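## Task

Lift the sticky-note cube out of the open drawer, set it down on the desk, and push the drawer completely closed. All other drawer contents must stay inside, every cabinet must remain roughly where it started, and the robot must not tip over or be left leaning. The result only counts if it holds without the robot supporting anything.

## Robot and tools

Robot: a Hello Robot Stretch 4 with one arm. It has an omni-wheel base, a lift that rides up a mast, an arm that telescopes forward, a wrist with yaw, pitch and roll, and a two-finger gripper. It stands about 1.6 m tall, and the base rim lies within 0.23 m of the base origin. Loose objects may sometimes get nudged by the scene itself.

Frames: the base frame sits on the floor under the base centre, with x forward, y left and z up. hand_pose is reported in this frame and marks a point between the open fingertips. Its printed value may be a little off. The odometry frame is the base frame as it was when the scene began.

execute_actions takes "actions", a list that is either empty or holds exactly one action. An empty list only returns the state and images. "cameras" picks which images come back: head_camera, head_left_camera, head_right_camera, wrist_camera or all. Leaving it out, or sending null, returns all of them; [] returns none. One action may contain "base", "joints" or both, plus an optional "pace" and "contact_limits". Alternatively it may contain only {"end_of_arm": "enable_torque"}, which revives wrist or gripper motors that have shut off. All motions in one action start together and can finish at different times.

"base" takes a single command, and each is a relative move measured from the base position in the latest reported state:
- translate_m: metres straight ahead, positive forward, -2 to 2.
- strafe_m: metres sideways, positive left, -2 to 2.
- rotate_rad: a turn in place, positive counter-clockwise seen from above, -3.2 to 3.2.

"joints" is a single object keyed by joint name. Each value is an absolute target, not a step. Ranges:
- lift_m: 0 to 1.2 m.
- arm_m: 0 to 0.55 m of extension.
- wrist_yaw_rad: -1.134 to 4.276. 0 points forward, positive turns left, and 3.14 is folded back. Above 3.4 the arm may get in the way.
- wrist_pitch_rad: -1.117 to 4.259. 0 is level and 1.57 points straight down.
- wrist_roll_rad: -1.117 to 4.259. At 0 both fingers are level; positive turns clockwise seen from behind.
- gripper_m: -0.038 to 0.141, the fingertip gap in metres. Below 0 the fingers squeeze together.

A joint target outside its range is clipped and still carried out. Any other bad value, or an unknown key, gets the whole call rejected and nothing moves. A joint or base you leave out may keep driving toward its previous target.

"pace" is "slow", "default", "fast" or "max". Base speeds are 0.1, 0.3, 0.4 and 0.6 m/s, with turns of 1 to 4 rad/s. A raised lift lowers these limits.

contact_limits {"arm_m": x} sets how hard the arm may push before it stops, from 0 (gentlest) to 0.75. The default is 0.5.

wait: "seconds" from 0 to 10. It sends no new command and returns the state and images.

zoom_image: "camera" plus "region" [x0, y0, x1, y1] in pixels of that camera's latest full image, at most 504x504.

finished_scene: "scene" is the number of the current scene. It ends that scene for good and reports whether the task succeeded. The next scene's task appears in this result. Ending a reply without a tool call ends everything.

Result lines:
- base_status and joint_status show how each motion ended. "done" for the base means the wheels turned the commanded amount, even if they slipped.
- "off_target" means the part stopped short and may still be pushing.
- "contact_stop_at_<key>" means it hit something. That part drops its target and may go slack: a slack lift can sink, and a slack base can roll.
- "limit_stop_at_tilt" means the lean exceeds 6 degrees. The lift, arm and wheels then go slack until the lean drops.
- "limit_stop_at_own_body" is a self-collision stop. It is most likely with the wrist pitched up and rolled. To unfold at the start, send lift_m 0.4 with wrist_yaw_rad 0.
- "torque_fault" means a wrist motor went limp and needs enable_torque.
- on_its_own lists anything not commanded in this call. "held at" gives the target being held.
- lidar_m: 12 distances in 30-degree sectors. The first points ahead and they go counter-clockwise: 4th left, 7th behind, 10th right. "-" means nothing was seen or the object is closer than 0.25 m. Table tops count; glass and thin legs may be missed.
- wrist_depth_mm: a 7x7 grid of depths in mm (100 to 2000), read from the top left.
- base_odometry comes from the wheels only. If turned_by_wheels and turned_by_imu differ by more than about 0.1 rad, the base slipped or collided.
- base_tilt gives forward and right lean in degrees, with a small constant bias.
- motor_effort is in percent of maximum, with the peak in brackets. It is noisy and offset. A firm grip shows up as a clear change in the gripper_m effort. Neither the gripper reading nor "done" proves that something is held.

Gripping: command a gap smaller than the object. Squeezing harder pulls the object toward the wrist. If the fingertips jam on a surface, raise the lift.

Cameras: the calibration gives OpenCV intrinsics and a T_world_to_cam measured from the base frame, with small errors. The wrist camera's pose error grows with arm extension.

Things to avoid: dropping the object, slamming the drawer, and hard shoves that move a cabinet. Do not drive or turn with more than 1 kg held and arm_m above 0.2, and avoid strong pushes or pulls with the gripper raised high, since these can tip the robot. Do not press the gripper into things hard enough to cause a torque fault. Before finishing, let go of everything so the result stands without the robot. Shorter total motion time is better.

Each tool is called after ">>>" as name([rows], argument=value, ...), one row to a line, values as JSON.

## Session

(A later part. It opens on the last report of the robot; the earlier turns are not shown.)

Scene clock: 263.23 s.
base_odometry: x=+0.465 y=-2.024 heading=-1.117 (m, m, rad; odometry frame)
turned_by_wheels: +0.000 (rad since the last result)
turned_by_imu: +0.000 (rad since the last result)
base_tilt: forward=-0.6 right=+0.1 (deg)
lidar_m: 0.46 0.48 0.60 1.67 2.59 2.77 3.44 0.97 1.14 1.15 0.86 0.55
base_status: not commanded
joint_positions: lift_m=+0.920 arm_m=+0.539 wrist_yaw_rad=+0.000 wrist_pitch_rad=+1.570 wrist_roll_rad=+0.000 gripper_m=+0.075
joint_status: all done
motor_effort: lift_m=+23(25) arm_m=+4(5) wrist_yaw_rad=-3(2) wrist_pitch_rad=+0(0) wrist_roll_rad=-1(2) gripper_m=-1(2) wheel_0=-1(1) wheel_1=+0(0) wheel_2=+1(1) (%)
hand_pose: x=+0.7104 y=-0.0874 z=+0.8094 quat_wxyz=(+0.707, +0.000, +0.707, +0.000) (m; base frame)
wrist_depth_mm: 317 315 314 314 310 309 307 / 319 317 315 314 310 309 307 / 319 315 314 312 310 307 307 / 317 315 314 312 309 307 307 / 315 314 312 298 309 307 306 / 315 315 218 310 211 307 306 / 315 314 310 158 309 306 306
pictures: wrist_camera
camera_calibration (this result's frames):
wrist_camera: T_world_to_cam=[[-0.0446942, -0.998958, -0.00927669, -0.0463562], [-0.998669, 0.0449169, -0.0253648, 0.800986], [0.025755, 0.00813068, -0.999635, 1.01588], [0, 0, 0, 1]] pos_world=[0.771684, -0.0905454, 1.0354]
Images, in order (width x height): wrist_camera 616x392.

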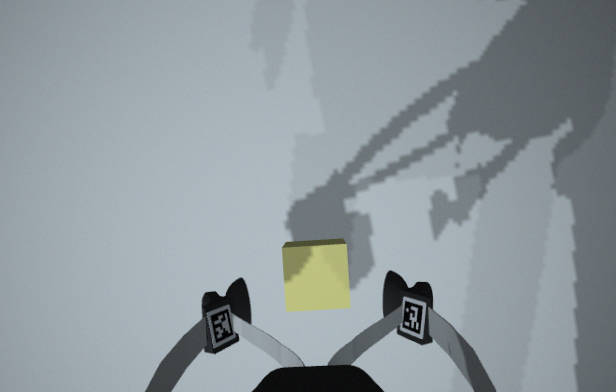

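>>> execute_actions([
  {"base":{"rotate_rad":-0.09},"joints":{"arm_m":0.46},"pace":"fast"},
], cameras=[])

>>> execute_actions([
  {"base":{"translate_m":-1.12},"joints":{"arm_m":0.0,"gripper_m":0.0},"pace":"max"},
], cameras=["head_camera"])

>>> execute_actions([
  {"base":{"rotate_rad":-1.31},"joints":{"lift_m":0.6,"wrist_pitch_rad":0.0},"pace":"fast"},
], cameras=["head_camera","wrist_camera"])

Scene clock: 293.93 s.
base_odometry: x=+0.465 y=-2.024 heading=-1.207 (m, m, rad; odometry frame)
turned_by_wheels: -0.090 (rad since the last result)
turned_by_imu: -0.092 (rad since the last result)
base_tilt: forward=-0.6 right=+0.0 (deg)
lidar_m: 0.49 0.48 0.58 1.67 2.56 2.78 3.43 0.98 1.10 1.16 1.17 0.55
base_status: done
joint_positions: lift_m=+0.920 arm_m=+0.461 wrist_yaw_rad=+0.000 wrist_pitch_rad=+1.570 wrist_roll_rad=+0.000 gripper_m=+0.075
joint_status: all done
motor_effort: lift_m=+23(22) arm_m=-5(6) wrist_yaw_rad=-1(3) wrist_pitch_rad=-1(0) wrist_roll_rad=-2(2) gripper_m=-3(3) wheel_0=-1(4) wheel_1=+0(7) wheel_2=+0(7) (%)
hand_pose: x=+0.6319 y=-0.0874 z=+0.8094 quat_wxyz=(+0.707, +0.000, +0.707, +0.000) (m; base frame)
wrist_depth_mm: 319 317 314 314 312 310 307 / 319 315 314 314 312 309 307 / 319 315 312 312 310 307 307 / 317 315 312 312 310 309 307 / 317 315 314 310 310 307 306 / 317 315 217 310 211 309 1008 / 317 314 312 158 1025 1008 1008
pictures: none
No camera images: the call's "cameras" was empty. Leave "cameras" out to get every camera's image.

Scene clock: 298.33 s.
base_odometry: x=+0.067 y=-0.977 heading=-1.207 (m, m, rad; odometry frame)
turned_by_wheels: +0.000 (rad since the last result)
turned_by_imu: +0.000 (rad since the last result)
base_tilt: forward=-0.7 right=+0.0 (deg)
lidar_m: 1.54 1.55 2.11 2.30 1.95 2.09 2.35 2.34 1.68 0.50 0.52 1.69
base_status: done
joint_positions: lift_m=+0.920 arm_m=+0.003 wrist_yaw_rad=+0.000 wrist_pitch_rad=+1.570 wrist_roll_rad=+0.000 gripper_m=+0.000
joint_status: all done
joint sent to its limit — the command would take arm_m past its lower limit, so that joint was sent only as far as its limit.
motor_effort: lift_m=+22(23) arm_m=-4(5) wrist_yaw_rad=-3(3) wrist_pitch_rad=+0(0) wrist_roll_rad=-1(2) gripper_m=-6(6) wheel_0=-1(5) wheel_1=+1(5) wheel_2=+0(10) (%)
hand_pose: x=+0.1738 y=-0.0874 z=+0.8094 quat_wxyz=(+0.707, +0.000, +0.707, +0.000) (m; base frame)
wrist_depth_mm: 1042 1060 1042 1042 1025 1025 1008 / 1042 1042 1025 1025 1008 1025 1025 / 1042 1042 1025 1025 1025 1008 1008 / 1042 1042 1042 1025 1025 1025 1008 / 1042 1042 831 820 1025 1025 1008 / 1042 1042 820 203 1025 1008 1008 / 1042 1042 500 180 1008 1008 1008
pictures: head_camera
Images, in order (width x height): head_camera 420x560.

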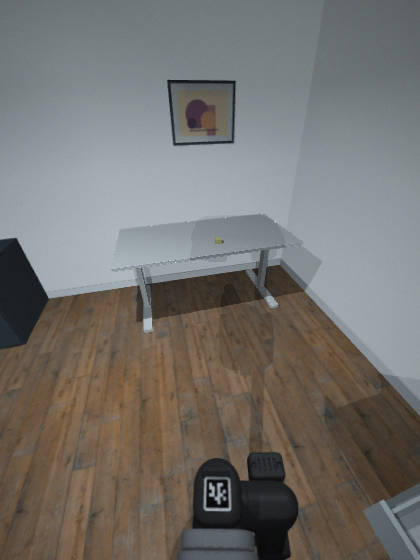

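Scene clock: 300.30 s.
base_odometry: x=+0.067 y=-0.977 heading=-2.517 (m, m, rad; odometry frame)
turned_by_wheels: -1.310 (rad since the last result)
turned_by_imu: -1.331 (rad since the last result)
base_tilt: forward=-0.6 right=+0.0 (deg)
lidar_m: 0.50 1.51 1.61 1.57 2.15 2.37 2.27 1.95 2.43 2.32 2.05 0.54
base_status: done
joint_positions: lift_m=+0.600 arm_m=+0.003 wrist_yaw_rad=+0.000 wrist_pitch_rad=+0.002 wrist_roll_rad=+0.000 gripper_m=+0.000
joint_status: all done
motor_effort: lift_m=+15(21) arm_m=-4(5) wrist_yaw_rad=-3(1) wrist_pitch_rad=-8(10) wrist_roll_rad=-2(2) gripper_m=-5(6) wheel_0=+1(4) wheel_1=+0(5) wheel_2=-1(6) (%)
hand_pose: x=+0.4621 y=-0.0874 z=+0.7778 quat_wxyz=(+1.000, +0.000, +0.001, +0.000) (m; base frame)
wrist_depth_mm: 1255 1255 1229 1229 1205 1205 1182 / 1281 1255 1229 1229 1205 1205 1182 / 1255 1255 1229 1229 1205 1205 1182 / 1281 1255 1255 1229 1205 1205 1205 / 1255 1255 1229 1229 1205 1182 1182 / 1281 1255 741 203 634 1182 1182 / 1255 1255 370 180 591 1182 1182
pictures: head_camera, wrist_camera
camera_calibration (this result's frames):
wrist_camera: T_world_to_cam=[[0.00925801, -0.998946, -0.044956, -0.0548884], [0.0220199, 0.0451507, -0.998737, 0.837664], [0.999715, 0.0082564, 0.0224147, -0.254374], [0, 0, 0, 1]] pos_world=[0.236365, -0.0905514, 0.839841]
Images, in order (width x height): head_camera 420x560, wrist_camera 616x392.

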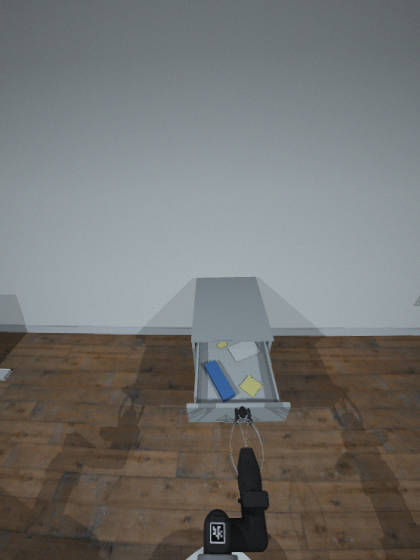

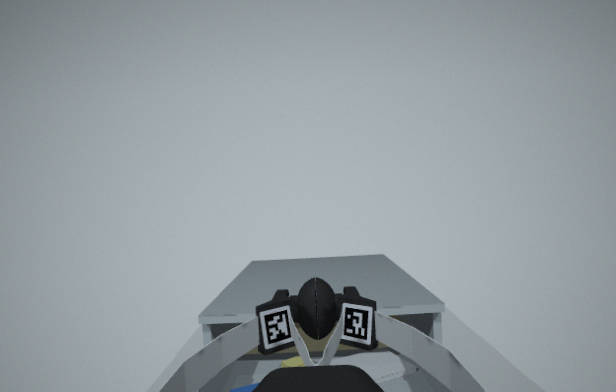

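>>> execute_actions([
  {"joints":{"lift_m":0.42},"pace":"fast"},
], cameras=["head_camera","wrist_camera"])

Scene clock: 306.37 s.
base_odometry: x=+0.067 y=-0.977 heading=-2.517 (m, m, rad; odometry frame)
turned_by_wheels: +0.000 (rad since the last result)
turned_by_imu: -0.001 (rad since the last result)
base_tilt: forward=-0.7 right=+0.0 (deg)
lidar_m: 0.50 1.51 1.61 1.56 2.16 2.37 2.27 1.92 2.43 2.32 2.04 0.55
base_status: not commanded
joint_positions: lift_m=+0.420 arm_m=+0.003 wrist_yaw_rad=+0.000 wrist_pitch_rad=+0.002 wrist_roll_rad=+0.000 gripper_m=+0.000
joint_status: all done
motor_effort: lift_m=+15(16) arm_m=-4(4) wrist_yaw_rad=-3(3) wrist_pitch_rad=-7(6) wrist_roll_rad=-1(1) gripper_m=-6(5) wheel_0=+1(1) wheel_1=+0(0) wheel_2=-1(1) (%)
hand_pose: x=+0.4621 y=-0.0874 z=+0.5978 quat_wxyz=(+1.000, +0.000, +0.001, +0.000) (m; base frame)
wrist_depth_mm: 1281 1281 1255 1229 1229 1205 1182 / 1255 1281 1255 1255 1205 1205 1205 / 1281 1281 1229 1205 1205 1205 1182 / 1281 1255 1229 1229 1205 1205 1205 / 1255 303 303 300 298 298 297 / 1255 301 300 204 297 297 297 / 1255 301 239 180 298 297 1160
pictures: head_camera, wrist_camera
camera_calibration (this result's frames):
wrist_camera: T_world_to_cam=[[0.00926465, -0.998946, -0.0449548, -0.0629823], [0.0221672, 0.0451509, -0.998734, 0.657864], [0.999711, 0.0082564, 0.0225622, -0.250428], [0, 0, 0, 1]] pos_world=[0.236356, -0.0905514, 0.65985]
Images, in order (width x height): head_camera 420x560, wrist_camera 616x392.

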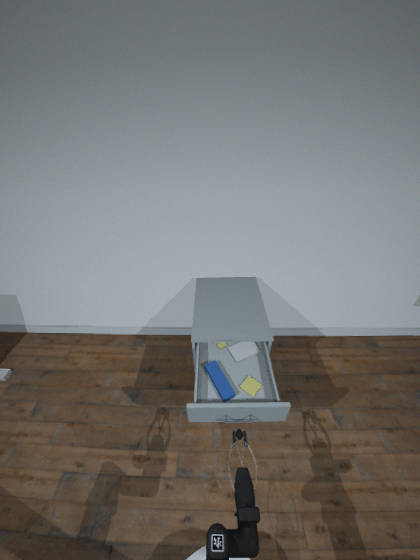

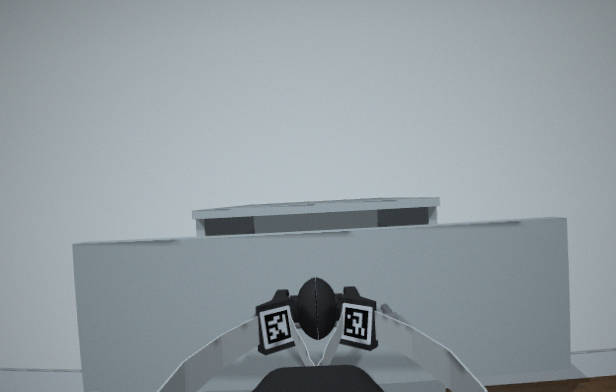

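>>> execute_actions([
  {"joints":{"lift_m":0.43,"arm_m":0.34},"pace":"slow","contact_limits":{"arm_m":0.3}},
], cameras=["head_camera","wrist_camera"])

Scene clock: 317.67 s.
base_odometry: x=+0.067 y=-0.977 heading=-2.517 (m, m, rad; odometry frame)
turned_by_wheels: +0.000 (rad since the last result)
turned_by_imu: -0.001 (rad since the last result)
base_tilt: forward=-0.7 right=+0.1 (deg)
lidar_m: 0.78 1.51 1.62 1.56 2.15 2.37 2.27 1.94 2.44 2.32 2.04 0.81
base_status: not commanded
joint_positions: lift_m=+0.430 arm_m=+0.339 wrist_yaw_rad=+0.001 wrist_pitch_rad=+0.001 wrist_roll_rad=+0.000 gripper_m=+0.000
joint_status: all done
motor_effort: lift_m=+23(23) arm_m=+6(7) wrist_yaw_rad=-4(5) wrist_pitch_rad=-5(7) wrist_roll_rad=-2(0) gripper_m=-5(5) wheel_0=+2(2) wheel_1=+0(0) wheel_2=+0(2) (%)
contact_limits: arm_m 0.3
hand_pose: x=+0.7985 y=-0.0872 z=+0.6075 quat_wxyz=(+1.000, +0.000, +0.001, +0.000) (m; base frame)
wrist_depth_mm: 931 917 904 904 891 878 878 / 917 917 904 891 891 878 878 / 917 917 904 891 891 866 866 / 931 904 904 891 878 878 866 / 615 291 291 247 234 234 232 / 237 236 236 204 234 233 232 / 237 236 180 184 202 232 231
pictures: head_camera, wrist_camera
camera_calibration (this result's frames):
wrist_camera: T_world_to_cam=[[0.00991438, -0.99894, -0.0449458, -0.066013], [0.0231091, 0.0451649, -0.998712, 0.65928], [0.999684, 0.00886296, 0.0235324, -0.587394], [0, 0, 0, 1]] pos_world=[0.572627, -0.0905134, 0.669287]
Images, in order (width x height): head_camera 420x560, wrist_camera 616x392.

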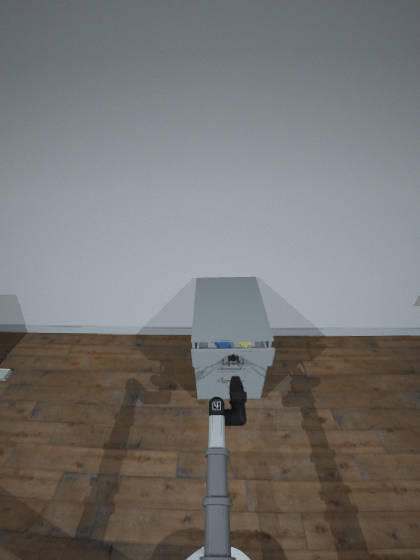

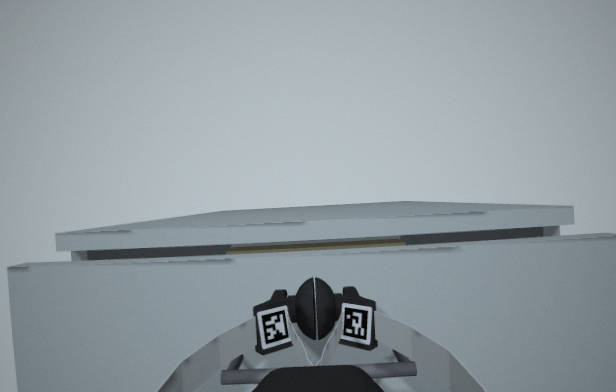

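>>> execute_actions([
  {"joints":{"arm_m":0.40},"pace":"slow","contact_limits":{"arm_m":0.15}},
], cameras=["head_camera","wrist_camera"])

Scene clock: 324.47 s.
base_odometry: x=+0.067 y=-0.977 heading=-2.517 (m, m, rad; odometry frame)
turned_by_wheels: +0.000 (rad since the last result)
turned_by_imu: -0.001 (rad since the last result)
base_tilt: forward=-0.7 right=+0.0 (deg)
lidar_m: 0.83 1.53 1.61 1.57 2.15 2.37 2.26 1.92 2.44 2.33 2.03 0.89
base_status: not commanded
joint_positions: lift_m=+0.430 arm_m=+0.398 wrist_yaw_rad=-0.003 wrist_pitch_rad=+0.001 wrist_roll_rad=+0.000 gripper_m=+0.000
joint_status: all done
motor_effort: lift_m=+23(23) arm_m=+10(14) wrist_yaw_rad=+6(7) wrist_pitch_rad=-5(2) wrist_roll_rad=-1(2) gripper_m=-4(5) wheel_0=+4(4) wheel_1=+1(1) wheel_2=-3(3) (%)
contact_limits: arm_m 0.15
hand_pose: x=+0.8574 y=-0.0882 z=+0.6075 quat_wxyz=(+1.000, +0.000, +0.001, -0.001) (m; base frame)
wrist_depth_mm: 866 854 842 842 831 831 820 / 866 854 842 842 820 820 820 / 866 854 842 842 831 820 809 / 866 854 842 831 831 820 820 / 235 233 232 231 230 230 229 / 233 233 232 204 229 229 229 / 233 232 180 186 201 229 229
pictures: head_camera, wrist_camera
camera_calibration (this result's frames):
wrist_camera: T_world_to_cam=[[0.00640222, -0.998969, -0.0449458, -0.0646011], [0.0232493, 0.0450832, -0.998713, 0.657839], [0.999709, 0.00534902, 0.0235139, -0.646615], [0, 0, 0, 1]] pos_world=[0.631546, -0.0907333, 0.669293]
Images, in order (width x height): head_camera 420x560, wrist_camera 616x392.

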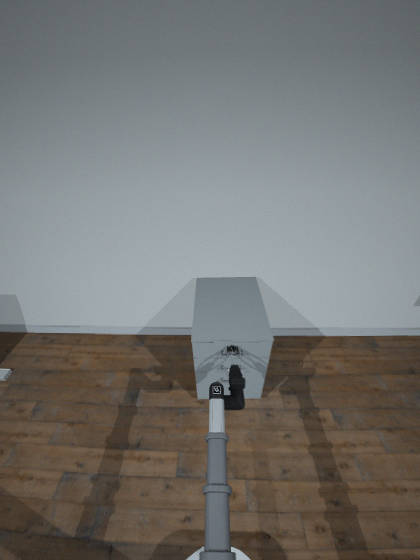

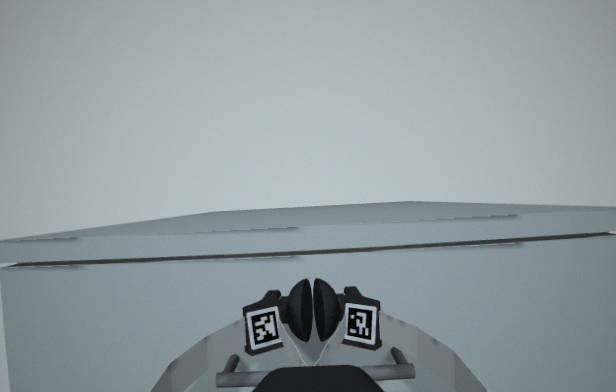

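Flush. Retract and verify.

>>> execute_actions([
  {"joints":{"arm_m":0.3},"pace":"fast"},
])

Scene clock: 330.50 s.
base_odometry: x=+0.067 y=-0.977 heading=-2.517 (m, m, rad; odometry frame)
turned_by_wheels: +0.000 (rad since the last result)
turned_by_imu: +0.000 (rad since the last result)
base_tilt: forward=-0.7 right=+0.0 (deg)
lidar_m: 0.82 1.50 1.62 1.55 2.15 2.37 2.28 1.92 2.44 2.32 2.04 0.89
base_status: not commanded
joint_positions: lift_m=+0.430 arm_m=+0.301 wrist_yaw_rad=+0.000 wrist_pitch_rad=+0.002 wrist_roll_rad=+0.000 gripper_m=+0.000
joint_status: all done
motor_effort: lift_m=+23(23) arm_m=-5(3) wrist_yaw_rad=-2(5) wrist_pitch_rad=-7(5) wrist_roll_rad=-1(3) gripper_m=-6(5) wheel_0=+1(4) wheel_1=+0(1) wheel_2=+0(3) (%)
hand_pose: x=+0.7602 y=-0.0874 z=+0.6073 quat_wxyz=(+1.000, +0.000, +0.001, +0.000) (m; base frame)
wrist_depth_mm: 960 960 946 931 917 917 904 / 960 960 946 946 931 917 904 / 960 946 946 931 917 917 904 / 960 960 946 917 931 904 904 / 960 330 329 327 327 325 904 / 976 330 329 203 325 325 904 / 976 330 253 180 325 325 904
pictures: head_camera, head_left_camera, head_right_camera, wrist_camera
camera_calibration (this result's frames):
wrist_camera: T_world_to_cam=[[0.00904927, -0.998948, -0.044953, -0.0652218], [0.0223704, 0.0451458, -0.99873, 0.660529], [0.999709, 0.00803216, 0.0227554, -0.548775], [0, 0, 0, 1]] pos_world=[0.534429, -0.0905655, 0.669246]
Images, in order (width x height): head_camera 420x560, head_left_camera 420x672, head_right_camera 420x672, wrist_camera 616x392.

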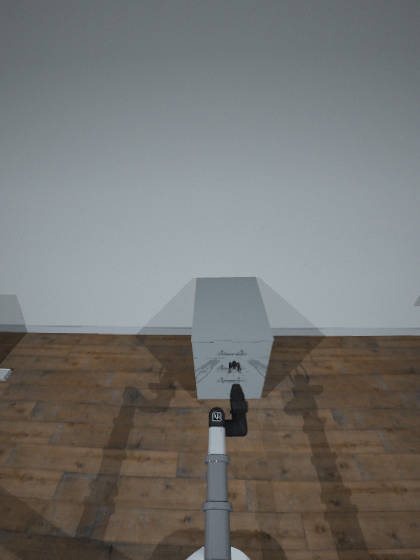

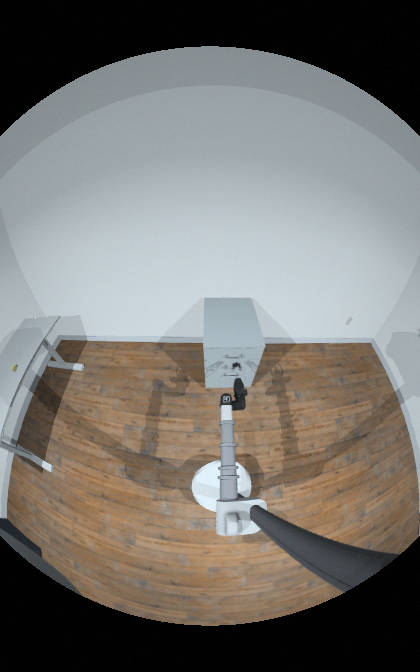

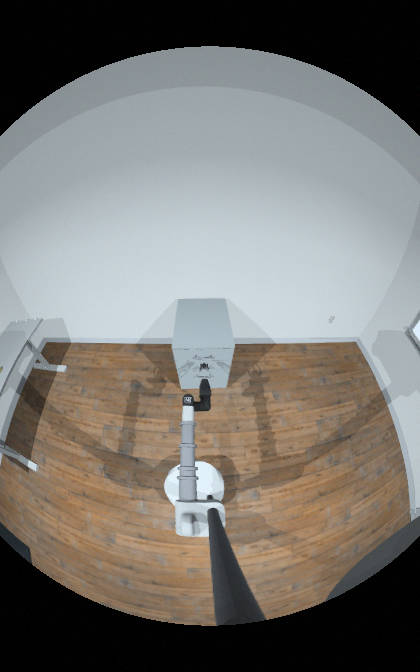

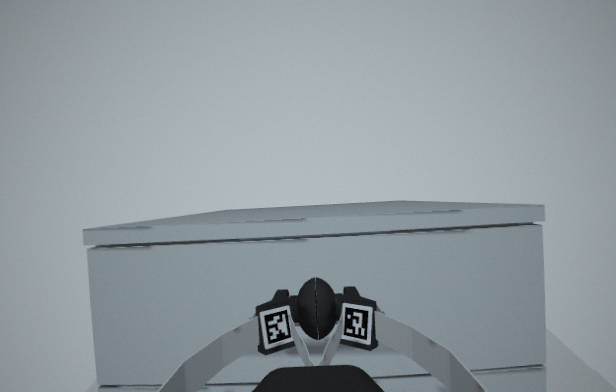

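>>> finished_scene(scene=1)

The scene is finished: the task was done.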